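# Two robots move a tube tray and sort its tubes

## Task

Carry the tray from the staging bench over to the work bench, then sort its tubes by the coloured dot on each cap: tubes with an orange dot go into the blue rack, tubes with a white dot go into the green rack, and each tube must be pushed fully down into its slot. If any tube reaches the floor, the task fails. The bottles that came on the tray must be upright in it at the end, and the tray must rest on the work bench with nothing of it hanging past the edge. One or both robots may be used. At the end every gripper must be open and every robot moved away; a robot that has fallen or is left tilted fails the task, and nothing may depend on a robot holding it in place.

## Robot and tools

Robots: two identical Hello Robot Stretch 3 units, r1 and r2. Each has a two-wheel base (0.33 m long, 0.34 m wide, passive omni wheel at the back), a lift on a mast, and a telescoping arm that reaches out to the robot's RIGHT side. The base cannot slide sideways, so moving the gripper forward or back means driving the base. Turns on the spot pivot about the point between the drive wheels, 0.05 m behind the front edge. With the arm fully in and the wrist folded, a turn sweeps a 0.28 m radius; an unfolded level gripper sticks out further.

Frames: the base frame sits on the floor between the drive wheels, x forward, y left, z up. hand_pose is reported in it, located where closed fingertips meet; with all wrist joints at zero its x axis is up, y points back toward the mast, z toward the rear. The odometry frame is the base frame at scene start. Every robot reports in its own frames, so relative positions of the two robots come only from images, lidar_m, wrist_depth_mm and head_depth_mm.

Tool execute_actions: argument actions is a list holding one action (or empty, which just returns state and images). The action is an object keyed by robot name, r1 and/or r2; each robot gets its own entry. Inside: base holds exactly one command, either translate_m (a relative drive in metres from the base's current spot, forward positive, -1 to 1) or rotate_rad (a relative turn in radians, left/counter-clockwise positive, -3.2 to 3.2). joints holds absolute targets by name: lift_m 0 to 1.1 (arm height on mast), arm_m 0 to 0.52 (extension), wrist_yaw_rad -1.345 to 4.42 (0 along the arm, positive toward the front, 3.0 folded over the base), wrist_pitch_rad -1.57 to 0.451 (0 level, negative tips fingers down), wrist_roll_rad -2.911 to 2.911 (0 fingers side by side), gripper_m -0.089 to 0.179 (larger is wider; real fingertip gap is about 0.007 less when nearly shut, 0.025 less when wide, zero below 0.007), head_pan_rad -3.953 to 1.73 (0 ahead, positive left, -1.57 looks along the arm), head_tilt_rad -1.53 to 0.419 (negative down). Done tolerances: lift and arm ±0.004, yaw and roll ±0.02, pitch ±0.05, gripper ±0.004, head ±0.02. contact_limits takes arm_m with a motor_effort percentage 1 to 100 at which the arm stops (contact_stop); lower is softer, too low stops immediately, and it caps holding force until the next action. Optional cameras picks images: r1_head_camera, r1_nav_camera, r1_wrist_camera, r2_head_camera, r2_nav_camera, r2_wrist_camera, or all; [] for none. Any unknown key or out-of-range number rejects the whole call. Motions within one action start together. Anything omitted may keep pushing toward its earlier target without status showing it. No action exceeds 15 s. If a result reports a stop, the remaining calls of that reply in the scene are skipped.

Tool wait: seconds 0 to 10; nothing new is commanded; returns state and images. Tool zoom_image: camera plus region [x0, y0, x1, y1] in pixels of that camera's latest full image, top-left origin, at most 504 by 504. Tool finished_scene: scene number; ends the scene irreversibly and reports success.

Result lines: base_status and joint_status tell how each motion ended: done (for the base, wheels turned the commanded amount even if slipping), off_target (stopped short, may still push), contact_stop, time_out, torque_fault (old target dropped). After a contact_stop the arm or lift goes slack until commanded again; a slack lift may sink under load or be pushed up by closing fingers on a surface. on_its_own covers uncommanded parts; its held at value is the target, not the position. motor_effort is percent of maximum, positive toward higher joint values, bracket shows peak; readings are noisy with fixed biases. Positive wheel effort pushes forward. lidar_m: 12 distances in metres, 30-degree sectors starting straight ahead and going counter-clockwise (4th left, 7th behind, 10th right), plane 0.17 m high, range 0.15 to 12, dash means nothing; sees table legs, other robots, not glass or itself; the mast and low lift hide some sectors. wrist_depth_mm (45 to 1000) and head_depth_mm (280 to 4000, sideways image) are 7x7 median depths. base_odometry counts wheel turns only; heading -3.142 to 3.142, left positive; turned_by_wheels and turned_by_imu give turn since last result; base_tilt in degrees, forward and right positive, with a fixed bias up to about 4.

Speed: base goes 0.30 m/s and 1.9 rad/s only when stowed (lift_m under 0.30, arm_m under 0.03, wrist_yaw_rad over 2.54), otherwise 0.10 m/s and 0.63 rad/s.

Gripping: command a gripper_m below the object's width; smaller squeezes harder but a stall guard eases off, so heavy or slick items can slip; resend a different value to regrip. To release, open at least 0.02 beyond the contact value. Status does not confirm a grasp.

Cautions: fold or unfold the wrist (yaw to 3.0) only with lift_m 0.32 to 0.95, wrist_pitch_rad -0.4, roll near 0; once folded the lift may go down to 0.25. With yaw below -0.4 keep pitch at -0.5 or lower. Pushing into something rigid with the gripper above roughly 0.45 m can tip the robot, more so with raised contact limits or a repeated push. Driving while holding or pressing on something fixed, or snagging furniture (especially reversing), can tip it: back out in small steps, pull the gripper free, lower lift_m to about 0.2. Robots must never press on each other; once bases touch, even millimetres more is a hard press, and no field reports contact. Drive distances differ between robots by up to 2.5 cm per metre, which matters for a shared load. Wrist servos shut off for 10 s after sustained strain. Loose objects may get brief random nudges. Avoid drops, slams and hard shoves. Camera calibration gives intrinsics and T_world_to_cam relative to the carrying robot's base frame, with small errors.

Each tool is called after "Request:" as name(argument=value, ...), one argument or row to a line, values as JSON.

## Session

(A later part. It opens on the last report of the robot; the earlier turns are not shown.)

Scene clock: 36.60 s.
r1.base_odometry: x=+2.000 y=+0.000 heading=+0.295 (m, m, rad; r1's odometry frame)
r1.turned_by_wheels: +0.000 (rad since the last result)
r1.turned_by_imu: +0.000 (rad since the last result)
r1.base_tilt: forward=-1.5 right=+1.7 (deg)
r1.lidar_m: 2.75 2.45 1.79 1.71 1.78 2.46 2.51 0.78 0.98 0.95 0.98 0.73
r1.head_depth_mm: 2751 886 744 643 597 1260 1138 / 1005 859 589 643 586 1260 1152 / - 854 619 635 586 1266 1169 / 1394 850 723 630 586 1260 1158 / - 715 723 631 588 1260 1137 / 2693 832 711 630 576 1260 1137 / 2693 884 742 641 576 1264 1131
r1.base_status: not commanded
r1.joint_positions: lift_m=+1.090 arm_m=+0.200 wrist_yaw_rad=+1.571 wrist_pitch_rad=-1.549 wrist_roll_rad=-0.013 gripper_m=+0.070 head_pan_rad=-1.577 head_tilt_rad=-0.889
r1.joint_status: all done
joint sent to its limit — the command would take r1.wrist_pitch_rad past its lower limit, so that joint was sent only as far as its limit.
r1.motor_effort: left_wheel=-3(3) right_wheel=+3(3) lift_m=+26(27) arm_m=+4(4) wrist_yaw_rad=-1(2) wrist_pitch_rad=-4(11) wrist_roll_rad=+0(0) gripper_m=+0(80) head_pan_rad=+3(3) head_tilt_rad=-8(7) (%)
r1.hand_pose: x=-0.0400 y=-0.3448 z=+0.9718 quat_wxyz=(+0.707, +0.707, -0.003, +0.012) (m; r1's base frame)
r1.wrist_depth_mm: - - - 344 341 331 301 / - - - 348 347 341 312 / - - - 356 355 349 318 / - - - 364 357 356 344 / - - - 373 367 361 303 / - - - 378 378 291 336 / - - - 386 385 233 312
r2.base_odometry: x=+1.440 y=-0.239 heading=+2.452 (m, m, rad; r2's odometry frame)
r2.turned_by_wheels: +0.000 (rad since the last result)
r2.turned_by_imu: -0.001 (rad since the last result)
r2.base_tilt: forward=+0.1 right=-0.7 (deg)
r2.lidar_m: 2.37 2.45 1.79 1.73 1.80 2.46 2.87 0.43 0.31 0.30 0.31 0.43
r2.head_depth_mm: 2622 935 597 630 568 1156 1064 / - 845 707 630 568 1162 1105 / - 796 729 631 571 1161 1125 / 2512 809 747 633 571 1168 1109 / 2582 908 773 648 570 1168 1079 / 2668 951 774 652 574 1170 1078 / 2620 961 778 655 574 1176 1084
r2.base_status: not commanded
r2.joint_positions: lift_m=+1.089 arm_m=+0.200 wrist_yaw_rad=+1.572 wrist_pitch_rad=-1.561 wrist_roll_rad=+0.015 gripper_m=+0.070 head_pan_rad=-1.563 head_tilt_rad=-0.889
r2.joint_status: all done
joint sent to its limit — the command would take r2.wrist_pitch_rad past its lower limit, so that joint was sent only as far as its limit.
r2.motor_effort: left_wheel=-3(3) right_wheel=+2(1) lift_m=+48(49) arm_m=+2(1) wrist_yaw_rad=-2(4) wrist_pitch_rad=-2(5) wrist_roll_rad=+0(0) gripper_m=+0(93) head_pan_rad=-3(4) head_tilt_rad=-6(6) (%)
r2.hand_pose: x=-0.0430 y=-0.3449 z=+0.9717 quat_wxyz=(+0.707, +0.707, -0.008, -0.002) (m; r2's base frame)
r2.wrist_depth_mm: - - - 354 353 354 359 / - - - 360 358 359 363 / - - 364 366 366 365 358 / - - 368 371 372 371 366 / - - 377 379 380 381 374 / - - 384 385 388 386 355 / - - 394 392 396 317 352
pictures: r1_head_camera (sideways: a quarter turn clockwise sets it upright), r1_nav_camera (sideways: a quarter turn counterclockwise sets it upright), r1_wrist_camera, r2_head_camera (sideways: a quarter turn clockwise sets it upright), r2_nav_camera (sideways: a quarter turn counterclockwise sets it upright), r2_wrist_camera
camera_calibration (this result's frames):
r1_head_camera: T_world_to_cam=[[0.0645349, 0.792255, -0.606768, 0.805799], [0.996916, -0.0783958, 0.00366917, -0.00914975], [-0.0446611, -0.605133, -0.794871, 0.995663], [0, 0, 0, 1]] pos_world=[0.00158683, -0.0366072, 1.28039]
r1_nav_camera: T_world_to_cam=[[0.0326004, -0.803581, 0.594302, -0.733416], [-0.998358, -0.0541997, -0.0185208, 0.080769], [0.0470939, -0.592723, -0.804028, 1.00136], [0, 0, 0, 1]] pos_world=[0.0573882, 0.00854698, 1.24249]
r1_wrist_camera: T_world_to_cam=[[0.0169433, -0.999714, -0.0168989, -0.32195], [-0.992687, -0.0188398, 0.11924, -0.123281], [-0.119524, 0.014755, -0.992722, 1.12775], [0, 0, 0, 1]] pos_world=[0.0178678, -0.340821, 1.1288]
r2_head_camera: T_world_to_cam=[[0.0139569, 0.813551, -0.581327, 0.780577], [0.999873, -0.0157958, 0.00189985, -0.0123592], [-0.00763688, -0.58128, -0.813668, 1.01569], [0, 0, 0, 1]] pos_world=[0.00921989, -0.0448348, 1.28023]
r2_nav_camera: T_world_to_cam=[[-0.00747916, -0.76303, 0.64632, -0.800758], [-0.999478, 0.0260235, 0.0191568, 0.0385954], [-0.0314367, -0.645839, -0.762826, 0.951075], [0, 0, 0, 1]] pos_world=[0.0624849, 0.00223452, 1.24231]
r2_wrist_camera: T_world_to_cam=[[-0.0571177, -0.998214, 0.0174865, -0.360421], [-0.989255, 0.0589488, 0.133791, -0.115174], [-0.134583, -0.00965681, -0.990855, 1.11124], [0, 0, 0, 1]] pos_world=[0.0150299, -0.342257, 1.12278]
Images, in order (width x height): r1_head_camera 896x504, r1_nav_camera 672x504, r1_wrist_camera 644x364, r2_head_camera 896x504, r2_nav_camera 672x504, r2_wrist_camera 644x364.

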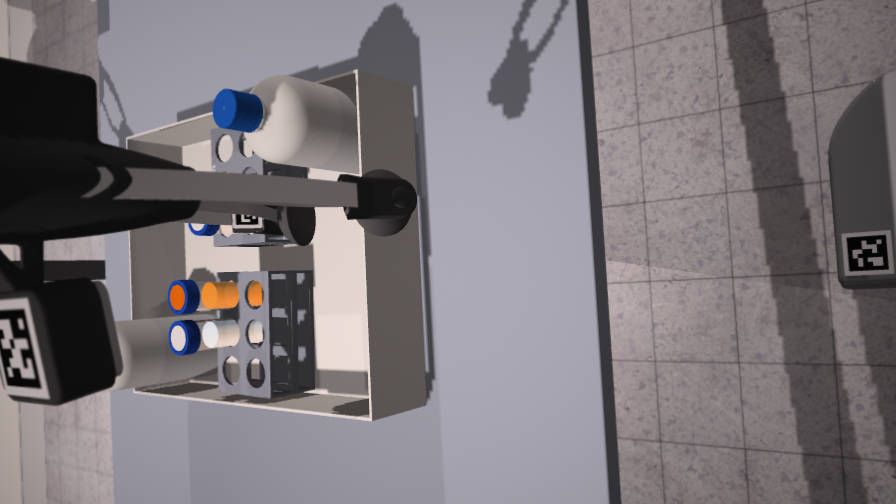

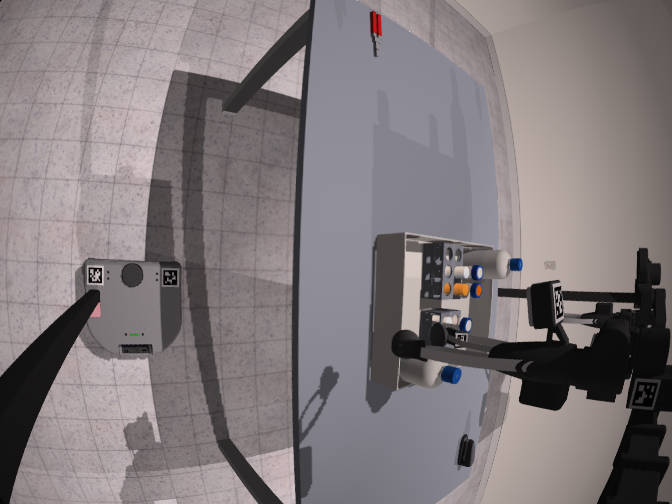

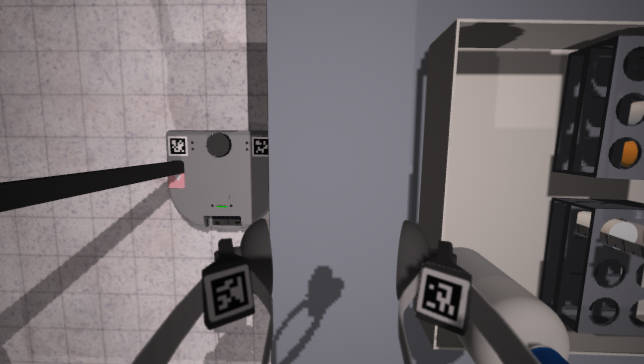

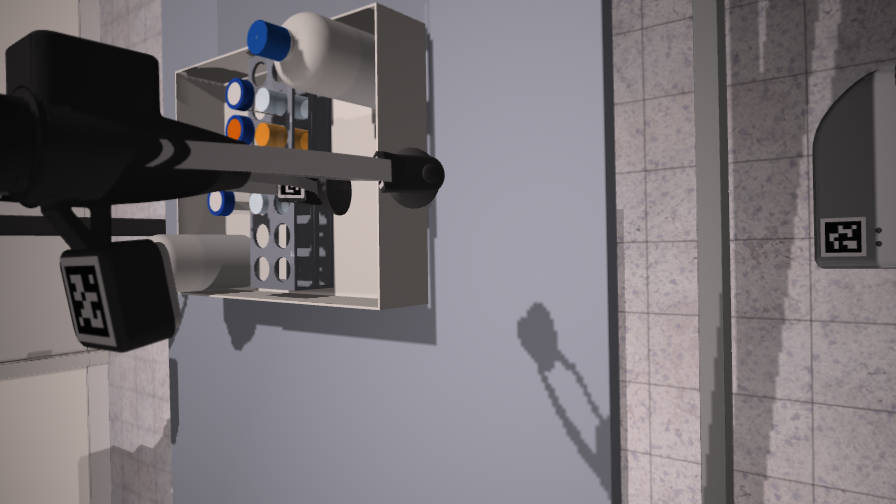

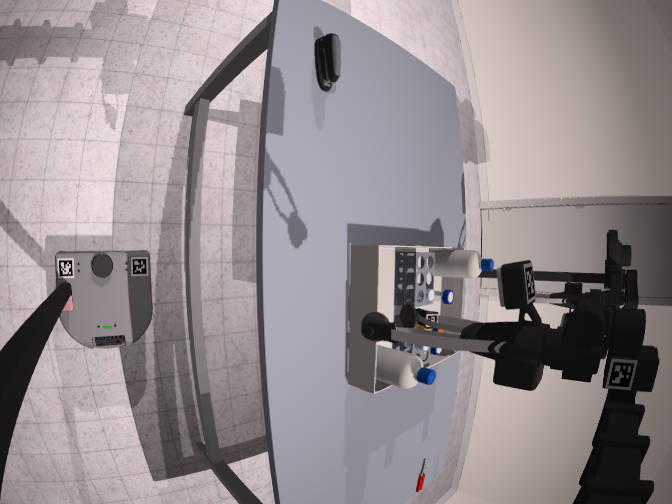

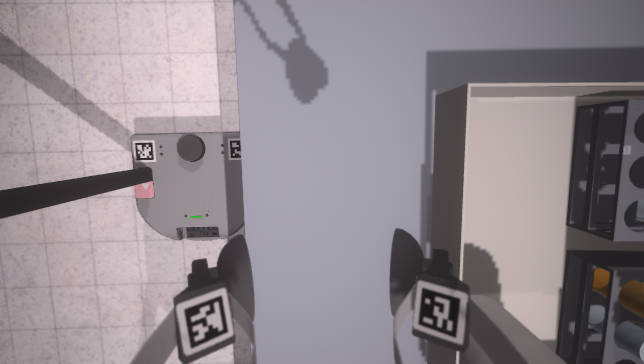

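Request:
execute_actions(
  actions=[
    {"r1":{"base":{"translate_m":0.02},"joints":{"lift_m":0.995,"arm_m":0.305}},"r2":{"base":{"translate_m":-0.047},"joints":{"lift_m":0.995,"arm_m":0.315}}},
  ],
  cameras=["r1_head_camera","r1_wrist_camera","r2_head_camera","r2_wrist_camera"],
)

Scene clock: 39.17 s.
r1.base_odometry: x=+2.019 y=+0.006 heading=+0.295 (m, m, rad; r1's odometry frame)
r1.turned_by_wheels: +0.000 (rad since the last result)
r1.turned_by_imu: +0.000 (rad since the last result)
r1.base_tilt: forward=-1.5 right=+1.6 (deg)
r1.lidar_m: 2.73 2.44 1.79 1.70 1.78 2.45 2.52 0.79 0.98 0.95 0.99 0.71
r1.head_depth_mm: 2652 882 728 644 597 1253 1136 / 2716 844 593 643 586 1258 1151 / - 834 725 638 585 1264 1172 / - 724 725 631 587 1261 1162 / 2744 722 723 631 585 1258 1130 / 2741 862 727 641 576 1259 1135 / 2738 881 743 644 575 1257 1131
r1.base_status: done
r1.joint_positions: lift_m=+0.995 arm_m=+0.305 wrist_yaw_rad=+1.571 wrist_pitch_rad=-1.550 wrist_roll_rad=-0.013 gripper_m=+0.070 head_pan_rad=-1.577 head_tilt_rad=-0.889
r1.joint_status: all done
r1.motor_effort: left_wheel=-3(4) right_wheel=+3(6) lift_m=+20(24) arm_m=+4(5) wrist_yaw_rad=-1(1) wrist_pitch_rad=-4(4) wrist_roll_rad=+0(0) gripper_m=+0(1) head_pan_rad=+2(3) head_tilt_rad=-7(7) (%)
r1.hand_pose: x=-0.0401 y=-0.4498 z=+0.8772 quat_wxyz=(+0.707, +0.707, -0.002, +0.012) (m; r1's base frame)
r1.wrist_depth_mm: - 259 256 252 221 217 190 / - 263 260 257 252 250 194 / - 268 267 263 258 255 199 / - 275 272 268 263 258 202 / - 282 274 272 270 266 234 / - 288 - 280 276 246 210 / - - 292 286 239 271 212
r2.base_odometry: x=+1.476 y=-0.269 heading=+2.452 (m, m, rad; r2's odometry frame)
r2.turned_by_wheels: +0.000 (rad since the last result)
r2.turned_by_imu: -0.001 (rad since the last result)
r2.base_tilt: forward=+0.0 right=-0.6 (deg)
r2.lidar_m: 2.43 2.44 1.80 1.73 1.80 2.47 2.83 0.43 0.31 0.30 0.31 0.43
r2.head_depth_mm: 2647 939 764 641 567 1160 1070 / 2676 880 588 629 568 1168 1112 / - - 726 633 570 1167 1118 / 2678 862 740 633 570 1164 1111 / 2637 868 732 634 573 1167 1078 / 2591 955 775 651 574 1166 1081 / 2640 959 777 653 576 1171 1084
r2.base_status: done
r2.joint_positions: lift_m=+0.996 arm_m=+0.315 wrist_yaw_rad=+1.572 wrist_pitch_rad=-1.561 wrist_roll_rad=+0.015 gripper_m=+0.070 head_pan_rad=-1.563 head_tilt_rad=-0.889
r2.joint_status: all done
r2.motor_effort: left_wheel=-2(5) right_wheel=+2(2) lift_m=+20(44) arm_m=+1(2) wrist_yaw_rad=-2(2) wrist_pitch_rad=-2(2) wrist_roll_rad=+0(0) gripper_m=+0(1) head_pan_rad=-3(3) head_tilt_rad=-5(6) (%)
r2.hand_pose: x=-0.0431 y=-0.4599 z=+0.8778 quat_wxyz=(+0.707, +0.707, -0.008, -0.002) (m; r2's base frame)
r2.wrist_depth_mm: 971 257 259 260 257 256 231 / - 262 263 264 263 264 235 / - 267 268 269 268 269 215 / - 271 273 274 274 273 217 / - 277 278 280 278 279 258 / - 282 284 284 284 282 221 / - 287 290 289 215 272 221
pictures: r1_head_camera (sideways: a quarter turn clockwise sets it upright), r1_wrist_camera, r2_head_camera (sideways: a quarter turn clockwise sets it upright), r2_wrist_camera
camera_calibration (this result's frames):
r1_head_camera: T_world_to_cam=[[0.0645343, 0.792256, -0.606767, 0.805797], [0.996916, -0.0783951, 0.00366908, -0.00914963], [-0.0446607, -0.605132, -0.794872, 0.995664], [0, 0, 0, 1]] pos_world=[0.00158685, -0.0366072, 1.28039]
r1_wrist_camera: T_world_to_cam=[[0.0169277, -0.999714, -0.016907, -0.428515], [-0.992629, -0.0188325, 0.119723, -0.11452], [-0.120007, 0.0147558, -0.992663, 1.03528], [0, 0, 0, 1]] pos_world=[0.0178193, -0.445825, 1.03415]
r2_head_camera: T_world_to_cam=[[0.013957, 0.813551, -0.581327, 0.780577], [0.999873, -0.0157959, 0.00189984, -0.0123592], [-0.00763695, -0.58128, -0.813668, 1.01569], [0, 0, 0, 1]] pos_world=[0.00921988, -0.0448348, 1.28023]
r2_wrist_camera: T_world_to_cam=[[-0.0571244, -0.998213, 0.0175137, -0.473603], [-0.989191, 0.0589636, 0.134252, -0.0963406], [-0.135044, -0.00965531, -0.990793, 1.01696], [0, 0, 0, 1]] pos_world=[0.0149809, -0.457258, 1.02882]
Images, in order (width x height): r1_head_camera 896x504, r1_wrist_camera 644x364, r2_head_camera 896x504, r2_wrist_camera 644x364.

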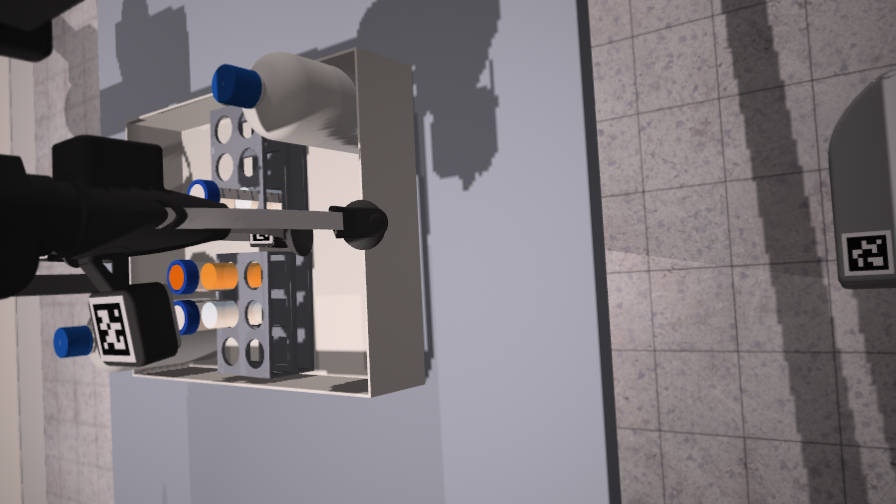

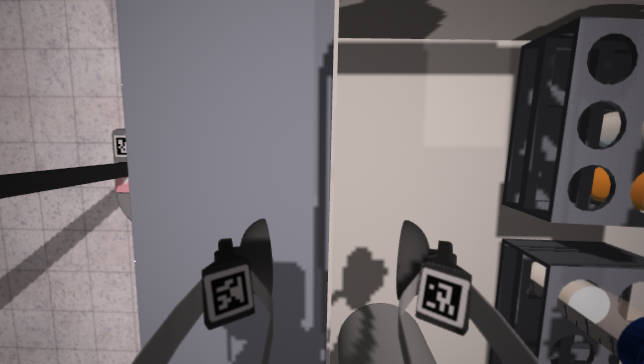

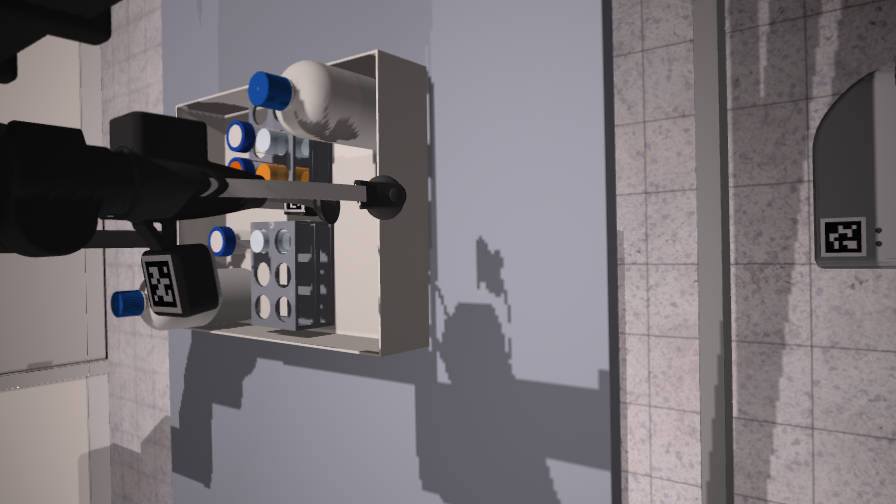

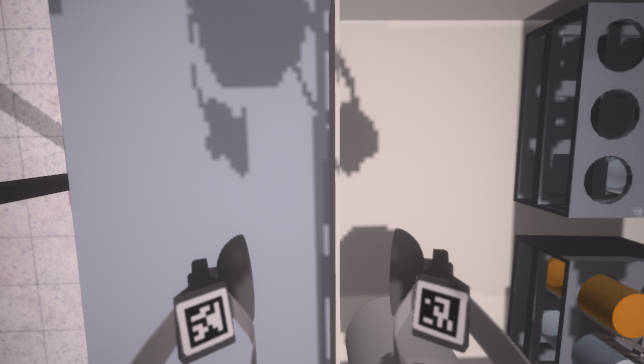

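Request:
execute_actions(
  actions=[
    {"r1":{"joints":{"lift_m":0.932,"arm_m":0.302,"wrist_roll_rad":0.01}},"r2":{"base":{"rotate_rad":-0.003},"joints":{"lift_m":0.925,"arm_m":0.324,"wrist_roll_rad":0.05}}},
  ],
  cameras=["r1_wrist_camera","r2_wrist_camera"],
)

Request:
execute_actions(
  actions=[
    {"r1":{"joints":{"gripper_m":-0.05}},"r2":{"joints":{"gripper_m":-0.05}}},
  ],
  cameras=["r1_wrist_camera","r2_wrist_camera"],
)

Request:
execute_actions(
  actions=[
    {"r1":{"joints":{"lift_m":0.957,"head_tilt_rad":-0.7}},"r2":{"joints":{"lift_m":0.95,"head_tilt_rad":-0.7}}},
  ],
  cameras=["r1_head_camera","r1_wrist_camera","r2_head_camera","r2_wrist_camera"],
)

Scene clock: 41.13 s.
r1.base_odometry: x=+2.019 y=+0.006 heading=+0.295 (m, m, rad; r1's odometry frame)
r1.turned_by_wheels: +0.000 (rad since the last result)
r1.turned_by_imu: +0.000 (rad since the last result)
r1.base_tilt: forward=-1.5 right=+1.7 (deg)
r1.lidar_m: 2.73 2.45 1.79 1.71 1.78 2.46 2.53 0.79 0.98 0.95 0.99 0.71
r1.head_depth_mm: - - 696 642 596 1260 1131 / 1790 834 592 642 586 1261 1151 / - - 726 637 586 1262 1163 / - - 724 630 586 1254 1155 / 2660 759 723 631 587 1259 1138 / 2745 861 727 641 575 1259 1135 / 2739 882 745 642 575 1258 1139
r1.base_status: not commanded
r1.joint_positions: lift_m=+0.932 arm_m=+0.302 wrist_yaw_rad=+1.571 wrist_pitch_rad=-1.550 wrist_roll_rad=+0.006 gripper_m=+0.070 head_pan_rad=-1.577 head_tilt_rad=-0.889
r1.joint_status: all done
r1.motor_effort: left_wheel=-3(3) right_wheel=+3(2) lift_m=+20(20) arm_m=-3(4) wrist_yaw_rad=-1(1) wrist_pitch_rad=-4(4) wrist_roll_rad=+2(0) gripper_m=+1(0) head_pan_rad=+3(3) head_tilt_rad=-7(7) (%)
r1.hand_pose: x=-0.0401 y=-0.4476 z=+0.8142 quat_wxyz=(+0.707, +0.707, -0.009, +0.005) (m; r1's base frame)
r1.wrist_depth_mm: 564 197 195 193 189 188 182 / 961 201 199 196 194 192 184 / 994 205 203 199 197 195 189 / 973 208 208 204 200 201 193 / - 214 212 208 204 203 202 / - 219 - 213 211 208 187 / - 223 222 218 214 214 181
r2.base_odometry: x=+1.476 y=-0.269 heading=+2.449 (m, m, rad; r2's odometry frame)
r2.turned_by_wheels: -0.003 (rad since the last result)
r2.turned_by_imu: -0.004 (rad since the last result)
r2.base_tilt: forward=+0.1 right=-0.7 (deg)
r2.lidar_m: 2.41 2.45 1.80 1.73 1.80 2.46 2.82 0.43 0.31 0.30 0.31 0.43
r2.head_depth_mm: 2543 - 723 628 578 1161 1070 / - 911 585 630 569 1161 1106 / - - 726 631 569 1165 1119 / 2584 834 733 634 570 1169 1112 / 2631 823 734 635 572 1177 1079 / 2634 956 776 652 572 1170 1075 / 2618 962 774 652 576 1171 1082
r2.base_status: done
r2.joint_positions: lift_m=+0.926 arm_m=+0.324 wrist_yaw_rad=+1.572 wrist_pitch_rad=-1.562 wrist_roll_rad=+0.043 gripper_m=+0.070 head_pan_rad=-1.563 head_tilt_rad=-0.889
r2.joint_status: all done
r2.motor_effort: left_wheel=-2(3) right_wheel=+1(3) lift_m=+20(21) arm_m=+1(1) wrist_yaw_rad=-2(2) wrist_pitch_rad=-2(2) wrist_roll_rad=+2(2) gripper_m=+0(0) head_pan_rad=-4(3) head_tilt_rad=-5(6) (%)
r2.hand_pose: x=-0.0432 y=-0.4689 z=+0.8078 quat_wxyz=(+0.707, +0.707, -0.018, -0.012) (m; r2's base frame)
r2.wrist_depth_mm: 190 191 191 191 191 192 188 / 192 194 194 195 194 196 192 / 196 197 199 198 198 199 195 / 200 201 202 201 202 204 199 / 204 205 205 205 206 207 209 / 208 208 210 210 209 212 195 / 211 212 214 214 212 215 190
pictures: r1_wrist_camera, r2_wrist_camera
camera_calibration (this result's frames):
r1_wrist_camera: T_world_to_cam=[[-0.00230753, -0.999848, -0.0172954, -0.427928], [-0.99281, 0.000220636, 0.119704, -0.0984032], [-0.119682, 0.0174473, -0.992659, 0.973923], [0, 0, 0, 1]] pos_world=[0.0178783, -0.444834, 0.971152]
r2_wrist_camera: T_world_to_cam=[[-0.0852324, -0.996211, 0.0172981, -0.481474], [-0.987097, 0.0867892, 0.134562, -0.073611], [-0.135554, -0.00560582, -0.990754, 0.949354], [0, 0, 0, 1]] pos_world=[0.0149899, -0.467939, 0.95881]
Images, in order (width x height): r1_wrist_camera 644x364, r2_wrist_camera 644x364.

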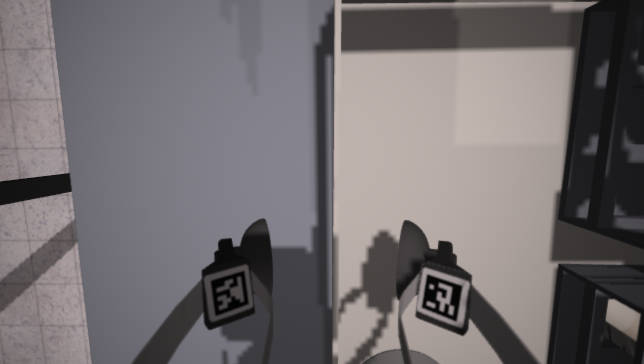

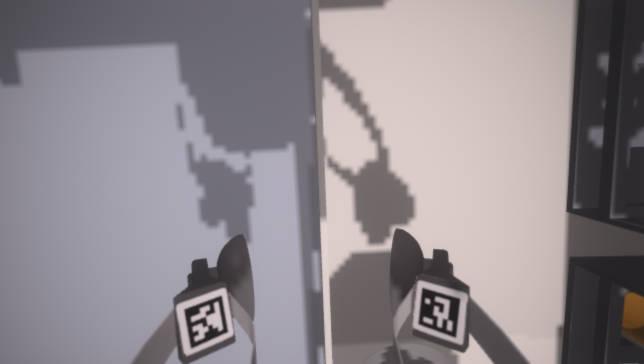

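Scene clock: 42.83 s.
r1.base_odometry: x=+2.019 y=+0.006 heading=+0.295 (m, m, rad; r1's odometry frame)
r1.turned_by_wheels: +0.000 (rad since the last result)
r1.turned_by_imu: +0.000 (rad since the last result)
r1.base_tilt: forward=-1.4 right=+1.7 (deg)
r1.lidar_m: 2.73 2.45 1.79 1.71 1.77 2.46 2.52 0.79 0.99 0.95 0.99 0.71
r1.head_depth_mm: - - 697 643 597 1255 1133 / 1791 810 592 642 585 1256 1153 / - - 724 637 585 1260 1173 / - - 719 630 586 1265 1164 / 2680 762 718 631 586 1260 1132 / 2745 858 724 642 575 1259 1134 / 2745 880 745 641 574 1254 1133
r1.base_status: not commanded
r1.joint_positions: lift_m=+0.932 arm_m=+0.302 wrist_yaw_rad=+1.571 wrist_pitch_rad=-1.549 wrist_roll_rad=+0.007 gripper_m=-0.049 head_pan_rad=-1.577 head_tilt_rad=-0.889
r1.joint_status: all done
r1.motor_effort: left_wheel=-3(3) right_wheel=+2(3) lift_m=+24(24) arm_m=-3(3) wrist_yaw_rad=-1(1) wrist_pitch_rad=-5(5) wrist_roll_rad=+2(2) gripper_m=-17(94) head_pan_rad=+5(3) head_tilt_rad=-7(7) (%)
r1.hand_pose: x=-0.0398 y=-0.4476 z=+0.8139 quat_wxyz=(+0.707, +0.707, -0.010, +0.005) (m; r1's base frame)
r1.wrist_depth_mm: 562 196 194 191 186 185 179 / 935 201 198 195 189 188 182 / 971 204 202 200 194 192 185 / 981 209 207 204 198 196 189 / - 214 211 207 203 200 199 / - 217 216 - 206 205 198 / - 224 221 218 212 211 178
r2.base_odometry: x=+1.476 y=-0.269 heading=+2.449 (m, m, rad; r2's odometry frame)
r2.turned_by_wheels: +0.000 (rad since the last result)
r2.turned_by_imu: +0.000 (rad since the last result)
r2.base_tilt: forward=-0.1 right=-0.8 (deg)
r2.lidar_m: 2.42 2.45 1.79 1.73 1.79 2.46 2.82 0.43 0.31 0.30 0.31 0.43
r2.head_depth_mm: 2558 - 726 629 578 1162 1076 / - 914 583 631 568 1162 1110 / - - 724 633 570 1167 1118 / 2569 848 742 634 570 1170 1106 / 2590 823 733 633 573 1164 1076 / 2606 955 775 653 573 1167 1072 / 2614 962 779 652 574 1176 1085
r2.base_status: not commanded
r2.joint_positions: lift_m=+0.925 arm_m=+0.324 wrist_yaw_rad=+1.572 wrist_pitch_rad=-1.559 wrist_roll_rad=+0.043 gripper_m=-0.049 head_pan_rad=-1.563 head_tilt_rad=-0.889
r2.joint_status: all done
r2.motor_effort: left_wheel=-2(3) right_wheel=+1(2) lift_m=+27(27) arm_m=+1(1) wrist_yaw_rad=-2(1) wrist_pitch_rad=-3(2) wrist_roll_rad=+2(2) gripper_m=-26(100) head_pan_rad=-4(4) head_tilt_rad=-6(6) (%)
r2.hand_pose: x=-0.0424 y=-0.4690 z=+0.8075 quat_wxyz=(+0.707, +0.707, -0.019, -0.011) (m; r2's base frame)
r2.wrist_depth_mm: 189 189 191 189 189 189 186 / 193 193 194 192 191 193 189 / 196 197 197 196 195 196 191 / 200 201 202 199 199 200 196 / 203 204 205 202 202 204 204 / 207 208 209 - 206 207 197 / 212 212 213 211 208 211 206
pictures: r1_wrist_camera, r2_wrist_camera
camera_calibration (this result's frames):
r1_wrist_camera: T_world_to_cam=[[-0.00277479, -0.999846, -0.0173087, -0.42794], [-0.992949, 0.000703513, 0.118543, -0.0969141], [-0.118512, 0.0175156, -0.992798, 0.97386], [0, 0, 0, 1]] pos_world=[0.0179962, -0.444863, 0.970928]
r2_wrist_camera: T_world_to_cam=[[-0.085296, -0.99621, 0.017051, -0.481282], [-0.987477, 0.0868031, 0.131739, -0.0705669], [-0.13272, -0.00560064, -0.991138, 0.949564], [0, 0, 0, 1]] pos_world=[0.0152913, -0.468014, 0.958652]
Images, in order (width x height): r1_wrist_camera 644x364, r2_wrist_camera 644x364.

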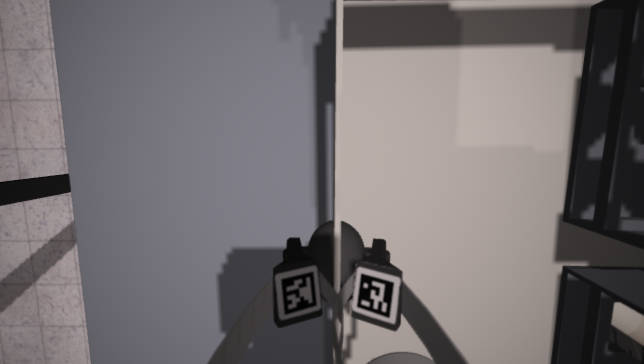

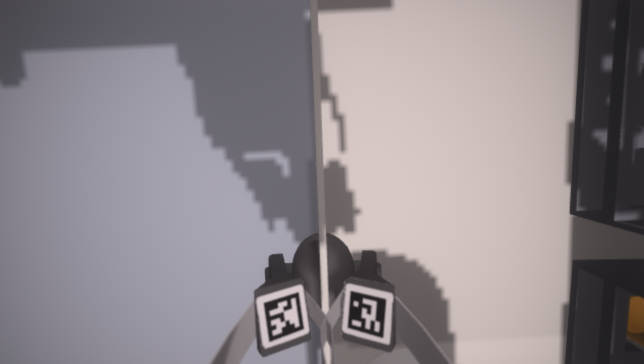

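Scene clock: 43.83 s.
r1.base_odometry: x=+2.019 y=+0.006 heading=+0.295 (m, m, rad; r1's odometry frame)
r1.turned_by_wheels: +0.000 (rad since the last result)
r1.turned_by_imu: +0.000 (rad since the last result)
r1.base_tilt: forward=-1.4 right=+1.7 (deg)
r1.lidar_m: 2.73 2.45 1.79 1.71 1.78 2.46 2.52 0.79 0.99 0.95 0.99 0.71
r1.head_depth_mm: 2821 - - 704 638 572 1190 / 2756 2905 807 603 635 561 1187 / 2690 - - 725 630 561 1190 / 660 - 762 723 626 563 1197 / 2764 2977 795 725 629 551 1190 / 2717 2998 927 728 634 551 1192 / 2704 2961 960 771 642 552 1185
r1.base_status: not commanded
r1.joint_positions: lift_m=+0.957 arm_m=+0.302 wrist_yaw_rad=+1.571 wrist_pitch_rad=-1.548 wrist_roll_rad=+0.007 gripper_m=-0.049 head_pan_rad=-1.577 head_tilt_rad=-0.705
r1.joint_status: all done
r1.motor_effort: left_wheel=-3(3) right_wheel=+3(2) lift_m=+31(32) arm_m=-3(3) wrist_yaw_rad=-1(1) wrist_pitch_rad=-5(5) wrist_roll_rad=+2(2) gripper_m=-18(17) head_pan_rad=+2(3) head_tilt_rad=+3(26) (%)
r1.hand_pose: x=-0.0398 y=-0.4476 z=+0.8385 quat_wxyz=(+0.707, +0.707, -0.010, +0.005) (m; r1's base frame)
r1.wrist_depth_mm: 982 220 217 215 186 184 178 / 962 225 222 219 190 188 183 / - 228 226 224 194 192 186 / - 233 231 228 198 196 189 / - 241 236 233 203 201 198 / - 243 242 - 206 205 198 / - 250 248 245 211 209 177
r2.base_odometry: x=+1.476 y=-0.269 heading=+2.449 (m, m, rad; r2's odometry frame)
r2.turned_by_wheels: +0.000 (rad since the last result)
r2.turned_by_imu: +0.000 (rad since the last result)
r2.base_tilt: forward=-0.1 right=-0.7 (deg)
r2.lidar_m: 2.42 2.46 1.80 1.73 1.80 2.46 2.82 0.43 0.31 0.30 0.31 0.43
r2.head_depth_mm: 2482 2766 - 724 627 542 1111 / 2534 - 896 592 630 544 1115 / 2356 - - 715 629 546 1119 / 846 2770 874 721 629 547 1124 / 2480 2860 878 715 631 549 1123 / 2502 2844 1024 789 639 549 1125 / 2516 2846 1031 791 643 551 1131
r2.base_status: not commanded
r2.joint_positions: lift_m=+0.949 arm_m=+0.324 wrist_yaw_rad=+1.572 wrist_pitch_rad=-1.559 wrist_roll_rad=+0.043 gripper_m=-0.046 head_pan_rad=-1.563 head_tilt_rad=-0.705
r2.joint_status: all done
r2.motor_effort: left_wheel=-2(3) right_wheel=+1(1) lift_m=+56(60) arm_m=+1(1) wrist_yaw_rad=-2(2) wrist_pitch_rad=-3(3) wrist_roll_rad=+2(3) gripper_m=-24(26) head_pan_rad=-4(4) head_tilt_rad=+3(23) (%)
r2.hand_pose: x=-0.0424 y=-0.4690 z=+0.8314 quat_wxyz=(+0.707, +0.707, -0.019, -0.011) (m; r2's base frame)
r2.wrist_depth_mm: 212 212 214 189 189 190 186 / 216 216 217 192 191 193 188 / 220 220 221 196 195 197 192 / 223 224 225 199 199 200 195 / 227 228 229 202 202 203 204 / 232 232 233 - 206 207 198 / 237 237 237 210 209 211 205
pictures: r1_head_camera (sideways: a quarter turn clockwise sets it upright), r1_wrist_camera, r2_head_camera (sideways: a quarter turn clockwise sets it upright), r2_wrist_camera
camera_calibration (this result's frames):
r1_head_camera: T_world_to_cam=[[0.0637521, 0.667937, -0.741482, 0.981348], [0.996929, -0.076477, 0.0168237, -0.0262781], [-0.0454691, -0.740278, -0.670762, 0.834267], [0, 0, 0, 1]] pos_world=[0.00156779, -0.0398992, 1.28769]
r1_wrist_camera: T_world_to_cam=[[-0.0028971, -0.999846, -0.0173121, -0.427515], [-0.992975, 0.000828534, 0.118319, -0.09953], [-0.118286, 0.0175333, -0.992825, 0.99833], [0, 0, 0, 1]] pos_world=[0.018019, -0.444871, 0.995542]
r2_head_camera: T_world_to_cam=[[0.0148696, 0.693269, -0.720525, 0.961949], [0.999868, -0.0150555, 0.0061484, -0.0178912], [-0.00658538, -0.720522, -0.693401, 0.859289], [0, 0, 0, 1]] pos_world=[0.00924386, -0.0480224, 1.28905]
r2_wrist_camera: T_world_to_cam=[[-0.0852963, -0.99621, 0.0170507, -0.48169], [-0.987477, 0.0868033, 0.131735, -0.0737151], [-0.132716, -0.00560061, -0.991138, 0.973281], [0, 0, 0, 1]] pos_world=[0.0152917, -0.468014, 0.98258]
Images, in order (width x height): r1_head_camera 896x504, r1_wrist_camera 644x364, r2_head_camera 896x504, r2_wrist_camera 644x364.

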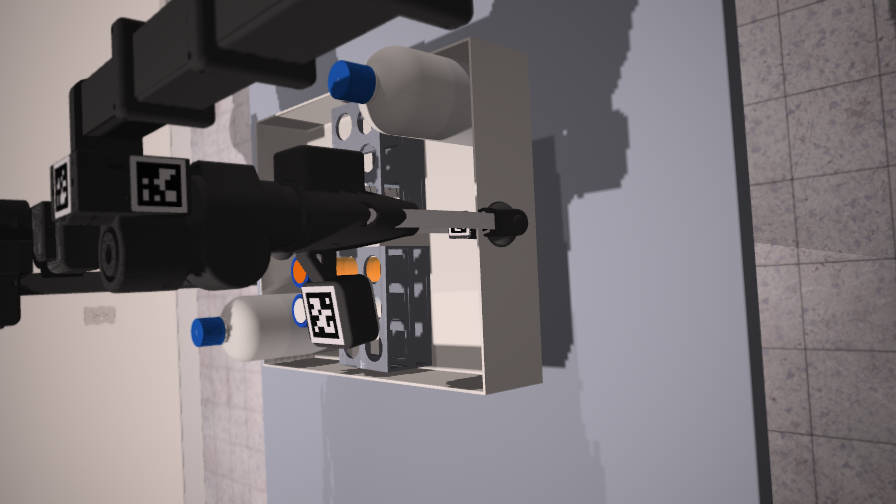

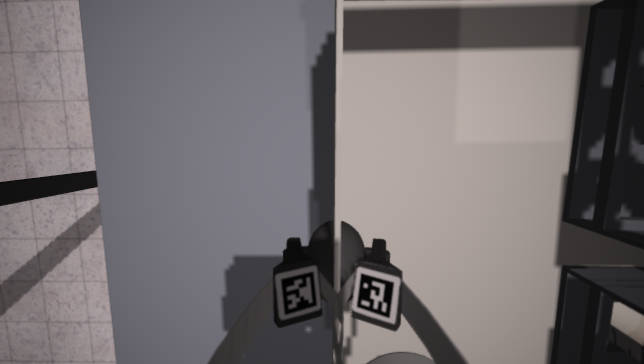

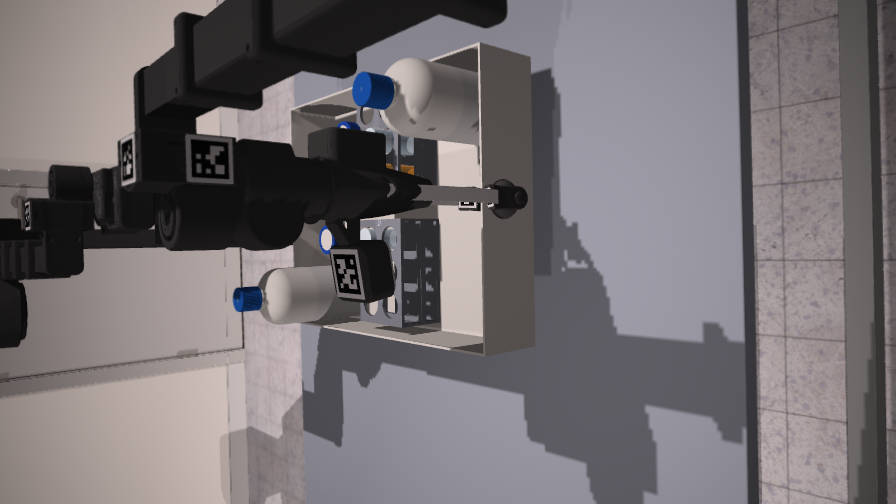

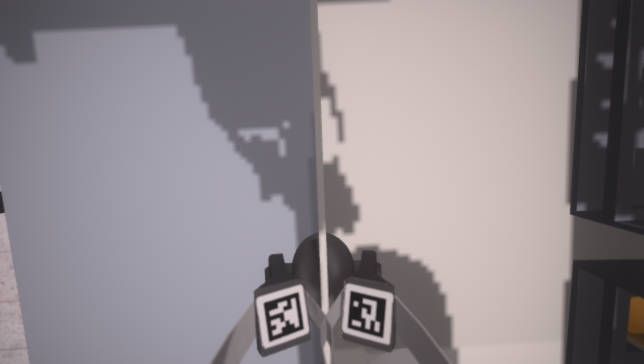

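Held. Lift and drive (stall guard may be easing r2; set -0.04).

Request:
execute_actions(
  actions=[
    {"r1":{"base":{"translate_m":-0.6},"joints":{"lift_m":1.067,"head_tilt_rad":-0.6}},"r2":{"base":{"translate_m":0.6},"joints":{"lift_m":1.06,"gripper_m":-0.044}}},
  ],
  cameras=["r1_head_camera","r1_wrist_camera","r2_wrist_camera"],
)

Scene clock: 51.47 s.
r1.base_odometry: x=+1.445 y=-0.168 heading=+0.295 (m, m, rad; r1's odometry frame)
r1.turned_by_wheels: +0.000 (rad since the last result)
r1.turned_by_imu: +0.004 (rad since the last result)
r1.base_tilt: forward=-1.4 right=+1.7 (deg)
r1.lidar_m: 1.28 2.45 1.77 1.70 1.79 2.47 1.93 2.13 0.33 0.95 0.98 1.29
r1.head_depth_mm: 2846 3081 2466 545 1718 584 1159 / 2781 3069 679 533 697 585 534 / - - 674 551 681 585 536 / - 1424 695 638 681 586 537 / 2682 2869 686 639 684 587 527 / 2707 2978 1059 660 685 587 527 / 2660 2983 2893 875 706 590 527
r1.base_status: done
r1.joint_positions: lift_m=+1.067 arm_m=+0.302 wrist_yaw_rad=+1.571 wrist_pitch_rad=-1.545 wrist_roll_rad=+0.007 gripper_m=-0.049 head_pan_rad=-1.577 head_tilt_rad=-0.606
r1.joint_status: all done
r1.motor_effort: left_wheel=-3(6) right_wheel=+2(3) lift_m=+30(32) arm_m=-3(3) wrist_yaw_rad=-1(1) wrist_pitch_rad=-6(7) wrist_roll_rad=+1(2) gripper_m=-17(18) head_pan_rad=+3(2) head_tilt_rad=+4(18) (%)
r1.hand_pose: x=-0.0390 y=-0.4476 z=+0.9485 quat_wxyz=(+0.707, +0.707, -0.011, +0.006) (m; r1's base frame)
r1.wrist_depth_mm: - - 324 320 186 185 179 / - - 329 323 190 188 181 / - - 339 332 194 192 185 / - - 342 340 197 196 189 / - - 348 275 202 201 199 / - - 363 - 207 206 193 / - - - 364 211 210 178
r2.base_odometry: x=+1.015 y=+0.114 heading=+2.449 (m, m, rad; r2's odometry frame)
r2.turned_by_wheels: +0.000 (rad since the last result)
r2.turned_by_imu: -0.006 (rad since the last result)
r2.base_tilt: forward=+0.2 right=-0.8 (deg)
r2.lidar_m: 1.83 2.46 1.80 1.73 1.79 2.45 1.20 0.43 0.31 0.29 0.30 2.04
r2.head_depth_mm: 2582 2816 919 704 629 541 1112 / 2495 2740 518 560 589 544 1117 / - - 676 707 633 546 1119 / 2453 2685 675 558 636 547 947 / 2520 2686 667 643 653 548 1108 / 2504 2830 2490 1838 1549 1304 1124 / 2491 2806 2499 1926 1556 1309 1129
r2.base_status: done
r2.joint_positions: lift_m=+1.059 arm_m=+0.324 wrist_yaw_rad=+1.572 wrist_pitch_rad=-1.555 wrist_roll_rad=+0.043 gripper_m=-0.043 head_pan_rad=-1.563 head_tilt_rad=-0.705
r2.joint_status: all done
r2.motor_effort: left_wheel=-1(3) right_wheel=+1(5) lift_m=+55(57) arm_m=+1(0) wrist_yaw_rad=-2(2) wrist_pitch_rad=-3(3) wrist_roll_rad=+3(2) gripper_m=-22(24) head_pan_rad=-4(3) head_tilt_rad=+3(3) (%)
r2.hand_pose: x=-0.0415 y=-0.4690 z=+0.9413 quat_wxyz=(+0.707, +0.707, -0.020, -0.009) (m; r2's base frame)
r2.wrist_depth_mm: - - - 189 189 190 185 / - 324 323 192 193 193 189 / - 329 331 196 195 196 192 / - 333 338 199 198 200 196 / - 341 337 202 201 203 204 / - 348 340 - 206 207 202 / - 356 357 210 209 210 205
pictures: r1_head_camera (sideways: a quarter turn clockwise sets it upright), r1_wrist_camera, r2_wrist_camera
camera_calibration (this result's frames):
r1_head_camera: T_world_to_cam=[[0.0632853, 0.591525, -0.803799, 1.06258], [0.996942, -0.074474, 0.0236856, -0.0352141], [-0.0458515, -0.80284, -0.594429, 0.734975], [0, 0, 0, 1]] pos_world=[0.00156045, -0.0410991, 1.29183]
r1_wrist_camera: T_world_to_cam=[[-0.00304001, -0.999845, -0.0173267, -0.425586], [-0.99333, 0.00102204, 0.115305, -0.108834], [-0.115269, 0.0175616, -0.993179, 1.10805], [0, 0, 0, 1]] pos_world=[0.0183218, -0.444868, 1.10567]
r2_wrist_camera: T_world_to_cam=[[-0.0853445, -0.996211, 0.0167179, -0.483168], [-0.987979, 0.0867861, 0.127932, -0.0836688], [-0.128898, -0.00559871, -0.991642, 1.083], [0, 0, 0, 1]] pos_world=[0.0156971, -0.468013, 1.09273]
Images, in order (width x height): r1_head_camera 896x504, r1_wrist_camera 644x364, r2_wrist_camera 644x364.

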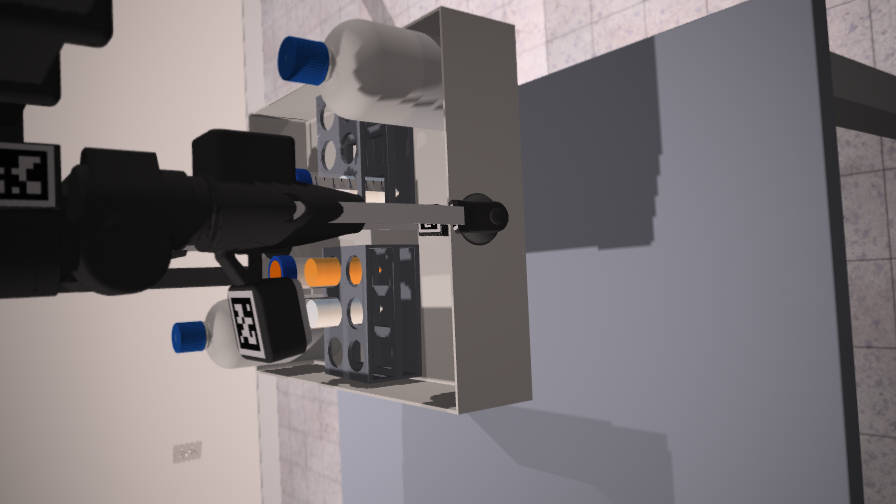

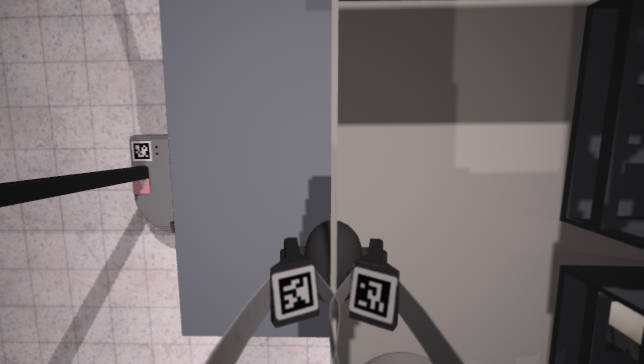

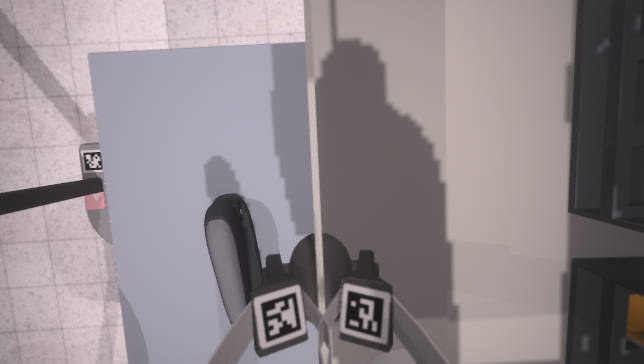

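Request:
execute_actions(
  actions=[
    {"r1":{"base":{"rotate_rad":-0.009}},"r2":{"base":{"rotate_rad":0.01}}},
  ],
  cameras=[],
)

Request:
execute_actions(
  actions=[
    {"r1":{"base":{"translate_m":-0.895}},"r2":{"base":{"translate_m":0.9}}},
  ],
  cameras=["r1_wrist_camera","r2_wrist_camera"],
)

Scene clock: 52.97 s.
r1.base_odometry: x=+1.445 y=-0.168 heading=+0.286 (m, m, rad; r1's odometry frame)
r1.turned_by_wheels: -0.009 (rad since the last result)
r1.turned_by_imu: -0.009 (rad since the last result)
r1.base_tilt: forward=-1.4 right=+1.6 (deg)
r1.lidar_m: 1.28 2.46 1.77 1.70 1.79 2.45 1.93 2.13 0.33 0.95 0.98 1.29
r1.head_depth_mm: 2849 3118 2479 546 1711 584 1159 / 2822 3104 680 534 700 583 535 / - - 675 551 680 586 536 / - 1384 691 640 682 587 538 / 2691 2865 685 639 681 588 526 / 2672 2980 1060 653 685 589 526 / 2661 2992 2861 878 706 589 528
r1.base_status: done
r1.joint_positions: lift_m=+1.067 arm_m=+0.302 wrist_yaw_rad=+1.571 wrist_pitch_rad=-1.545 wrist_roll_rad=+0.007 gripper_m=-0.049 head_pan_rad=-1.577 head_tilt_rad=-0.606
r1.joint_status: not commanded
r1.motor_effort: left_wheel=-1(3) right_wheel=+1(4) lift_m=+31(31) arm_m=-3(3) wrist_yaw_rad=-1(1) wrist_pitch_rad=-7(9) wrist_roll_rad=+1(2) gripper_m=-17(17) head_pan_rad=+4(4) head_tilt_rad=+4(4) (%)
r1.hand_pose: x=-0.0389 y=-0.4476 z=+0.9485 quat_wxyz=(+0.707, +0.707, -0.011, +0.006) (m; r1's base frame)
r1.wrist_depth_mm: - - 326 318 186 184 180 / - - 329 327 189 188 183 / - - 337 332 194 192 185 / - - 342 337 198 196 189 / - - 349 275 202 201 198 / - - 359 - 207 205 197 / - - - 363 211 209 178
r2.base_odometry: x=+1.015 y=+0.114 heading=+2.459 (m, m, rad; r2's odometry frame)
r2.turned_by_wheels: +0.010 (rad since the last result)
r2.turned_by_imu: +0.009 (rad since the last result)
r2.base_tilt: forward=+0.0 right=-0.7 (deg)
r2.lidar_m: 1.83 2.45 1.79 1.73 1.80 2.47 1.16 0.42 0.31 0.29 0.30 2.03
r2.head_depth_mm: 2561 2807 889 702 628 542 1113 / 2492 2719 519 559 589 543 1117 / - - 668 706 634 544 1121 / 2501 2694 677 559 634 546 950 / 2510 2707 685 641 653 548 1102 / 2504 2831 2489 1855 1547 1308 1122 / 2500 2847 2484 1915 1577 1317 1131
r2.base_status: done
r2.joint_positions: lift_m=+1.059 arm_m=+0.324 wrist_yaw_rad=+1.572 wrist_pitch_rad=-1.555 wrist_roll_rad=+0.043 gripper_m=-0.043 head_pan_rad=-1.563 head_tilt_rad=-0.705
r2.joint_status: not commanded
r2.motor_effort: left_wheel=-2(5) right_wheel=+2(6) lift_m=+55(55) arm_m=+1(1) wrist_yaw_rad=-2(2) wrist_pitch_rad=-3(4) wrist_roll_rad=+2(2) gripper_m=-22(22) head_pan_rad=-3(4) head_tilt_rad=+3(3) (%)
r2.hand_pose: x=-0.0415 y=-0.4690 z=+0.9413 quat_wxyz=(+0.707, +0.707, -0.020, -0.010) (m; r2's base frame)
r2.wrist_depth_mm: - - - 190 189 190 186 / - 323 325 192 193 193 188 / - 329 329 196 195 196 192 / - 337 337 199 198 200 195 / - 342 342 202 202 203 204 / - 350 339 - 205 207 199 / - 355 356 210 209 210 187
pictures: none
No camera images: the call's "cameras" was empty. Leave "cameras" out to get every camera's image.

Scene clock: 63.57 s.
r1.base_odometry: x=+0.586 y=-0.421 heading=+0.286 (m, m, rad; r1's odometry frame)
r1.turned_by_wheels: +0.000 (rad since the last result)
r1.turned_by_imu: +0.006 (rad since the last result)
r1.base_tilt: forward=-1.5 right=+1.8 (deg)
r1.lidar_m: 2.16 2.41 1.79 1.73 1.79 2.45 2.46 1.06 3.13 1.26 1.19 0.78
r1.head_depth_mm: 2847 3105 2482 549 1717 1436 1231 / 2797 3091 678 537 1731 1439 1236 / - - 676 554 1722 1446 1236 / - 1395 696 638 1610 1442 1242 / 2690 2853 687 640 1621 1448 1239 / 2673 2971 2633 656 1688 1448 1242 / 2656 2972 2854 2173 1748 1452 1245
r1.base_status: done
r1.joint_positions: lift_m=+1.067 arm_m=+0.302 wrist_yaw_rad=+1.571 wrist_pitch_rad=-1.543 wrist_roll_rad=+0.007 gripper_m=-0.049 head_pan_rad=-1.577 head_tilt_rad=-0.606
r1.joint_status: not commanded
r1.motor_effort: left_wheel=-1(6) right_wheel=+1(3) lift_m=+31(31) arm_m=-3(3) wrist_yaw_rad=-1(1) wrist_pitch_rad=-8(8) wrist_roll_rad=+2(1) gripper_m=-18(18) head_pan_rad=+3(4) head_tilt_rad=+4(4) (%)
r1.hand_pose: x=-0.0384 y=-0.4476 z=+0.9484 quat_wxyz=(+0.707, +0.707, -0.012, +0.007) (m; r1's base frame)
r1.wrist_depth_mm: - - - - 187 185 180 / - - - - 191 189 184 / - - - - 194 192 185 / - - - - 198 198 189 / - - - - 204 201 200 / - - - - 206 205 198 / - - - - 211 210 179
r2.base_odometry: x=+0.317 y=+0.682 heading=+2.459 (m, m, rad; r2's odometry frame)
r2.turned_by_wheels: +0.000 (rad since the last result)
r2.turned_by_imu: -0.009 (rad since the last result)
r2.base_tilt: forward=+0.1 right=-0.6 (deg)
r2.lidar_m: 1.15 2.46 1.80 1.73 1.80 2.46 1.18 0.86 1.24 1.26 1.31 0.96
r2.head_depth_mm: 2574 2853 2239 1703 1525 1287 1117 / 2528 2737 521 563 1521 1290 1118 / - - 676 1560 1540 1294 1122 / 2499 2693 671 561 1530 1302 1124 / 2505 2664 669 563 1542 1299 1128 / 2515 2847 2469 1848 1541 1303 1118 / 2507 2837 2509 1922 1555 1315 1135
r2.base_status: done
r2.joint_positions: lift_m=+1.059 arm_m=+0.324 wrist_yaw_rad=+1.572 wrist_pitch_rad=-1.554 wrist_roll_rad=+0.043 gripper_m=-0.043 head_pan_rad=-1.563 head_tilt_rad=-0.705
r2.joint_status: not commanded
r2.motor_effort: left_wheel=-1(3) right_wheel=+1(6) lift_m=+55(55) arm_m=+1(1) wrist_yaw_rad=-2(2) wrist_pitch_rad=-4(4) wrist_roll_rad=+2(2) gripper_m=-23(23) head_pan_rad=-4(4) head_tilt_rad=+3(3) (%)
r2.hand_pose: x=-0.0412 y=-0.4690 z=+0.9413 quat_wxyz=(+0.707, +0.707, -0.020, -0.009) (m; r2's base frame)
r2.wrist_depth_mm: - - - 189 189 189 186 / - - - 193 191 193 189 / - - - 196 195 197 192 / - - - 200 199 200 196 / - - - 202 203 204 203 / - - - - 206 207 201 / - - - 210 209 210 205
pictures: r1_wrist_camera, r2_wrist_camera
camera_calibration (this result's frames):
r1_wrist_camera: T_world_to_cam=[[-0.00282208, -0.999846, -0.0173345, -0.425546], [-0.993605, 0.000847024, 0.112905, -0.106026], [-0.112873, 0.0175422, -0.993455, 1.10842], [0, 0, 0, 1]] pos_world=[0.0185619, -0.444835, 1.10576]
r2_wrist_camera: T_world_to_cam=[[-0.0857015, -0.996182, 0.0166332, -0.483069], [-0.988066, 0.0871242, 0.127025, -0.0824253], [-0.127989, -0.00554845, -0.99176, 1.08318], [0, 0, 0, 1]] pos_world=[0.0157939, -0.468033, 1.09276]
Images, in order (width x height): r1_wrist_camera 644x364, r2_wrist_camera 644x364.

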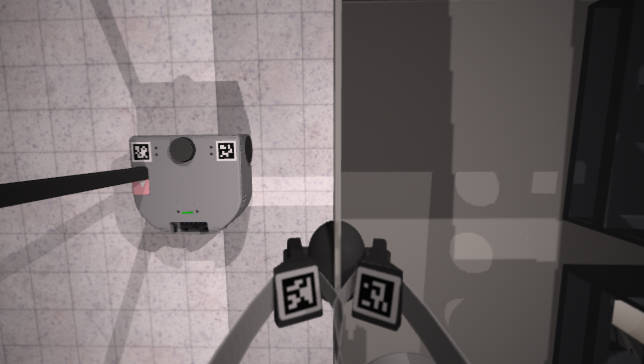

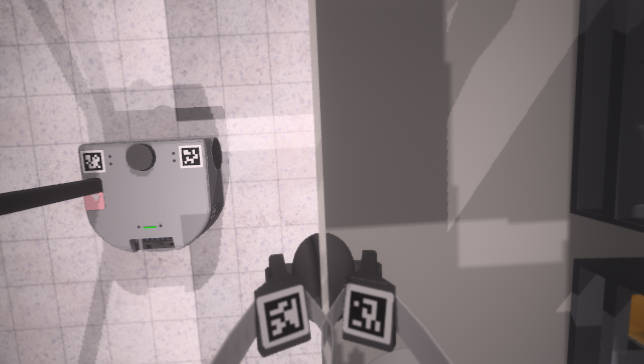

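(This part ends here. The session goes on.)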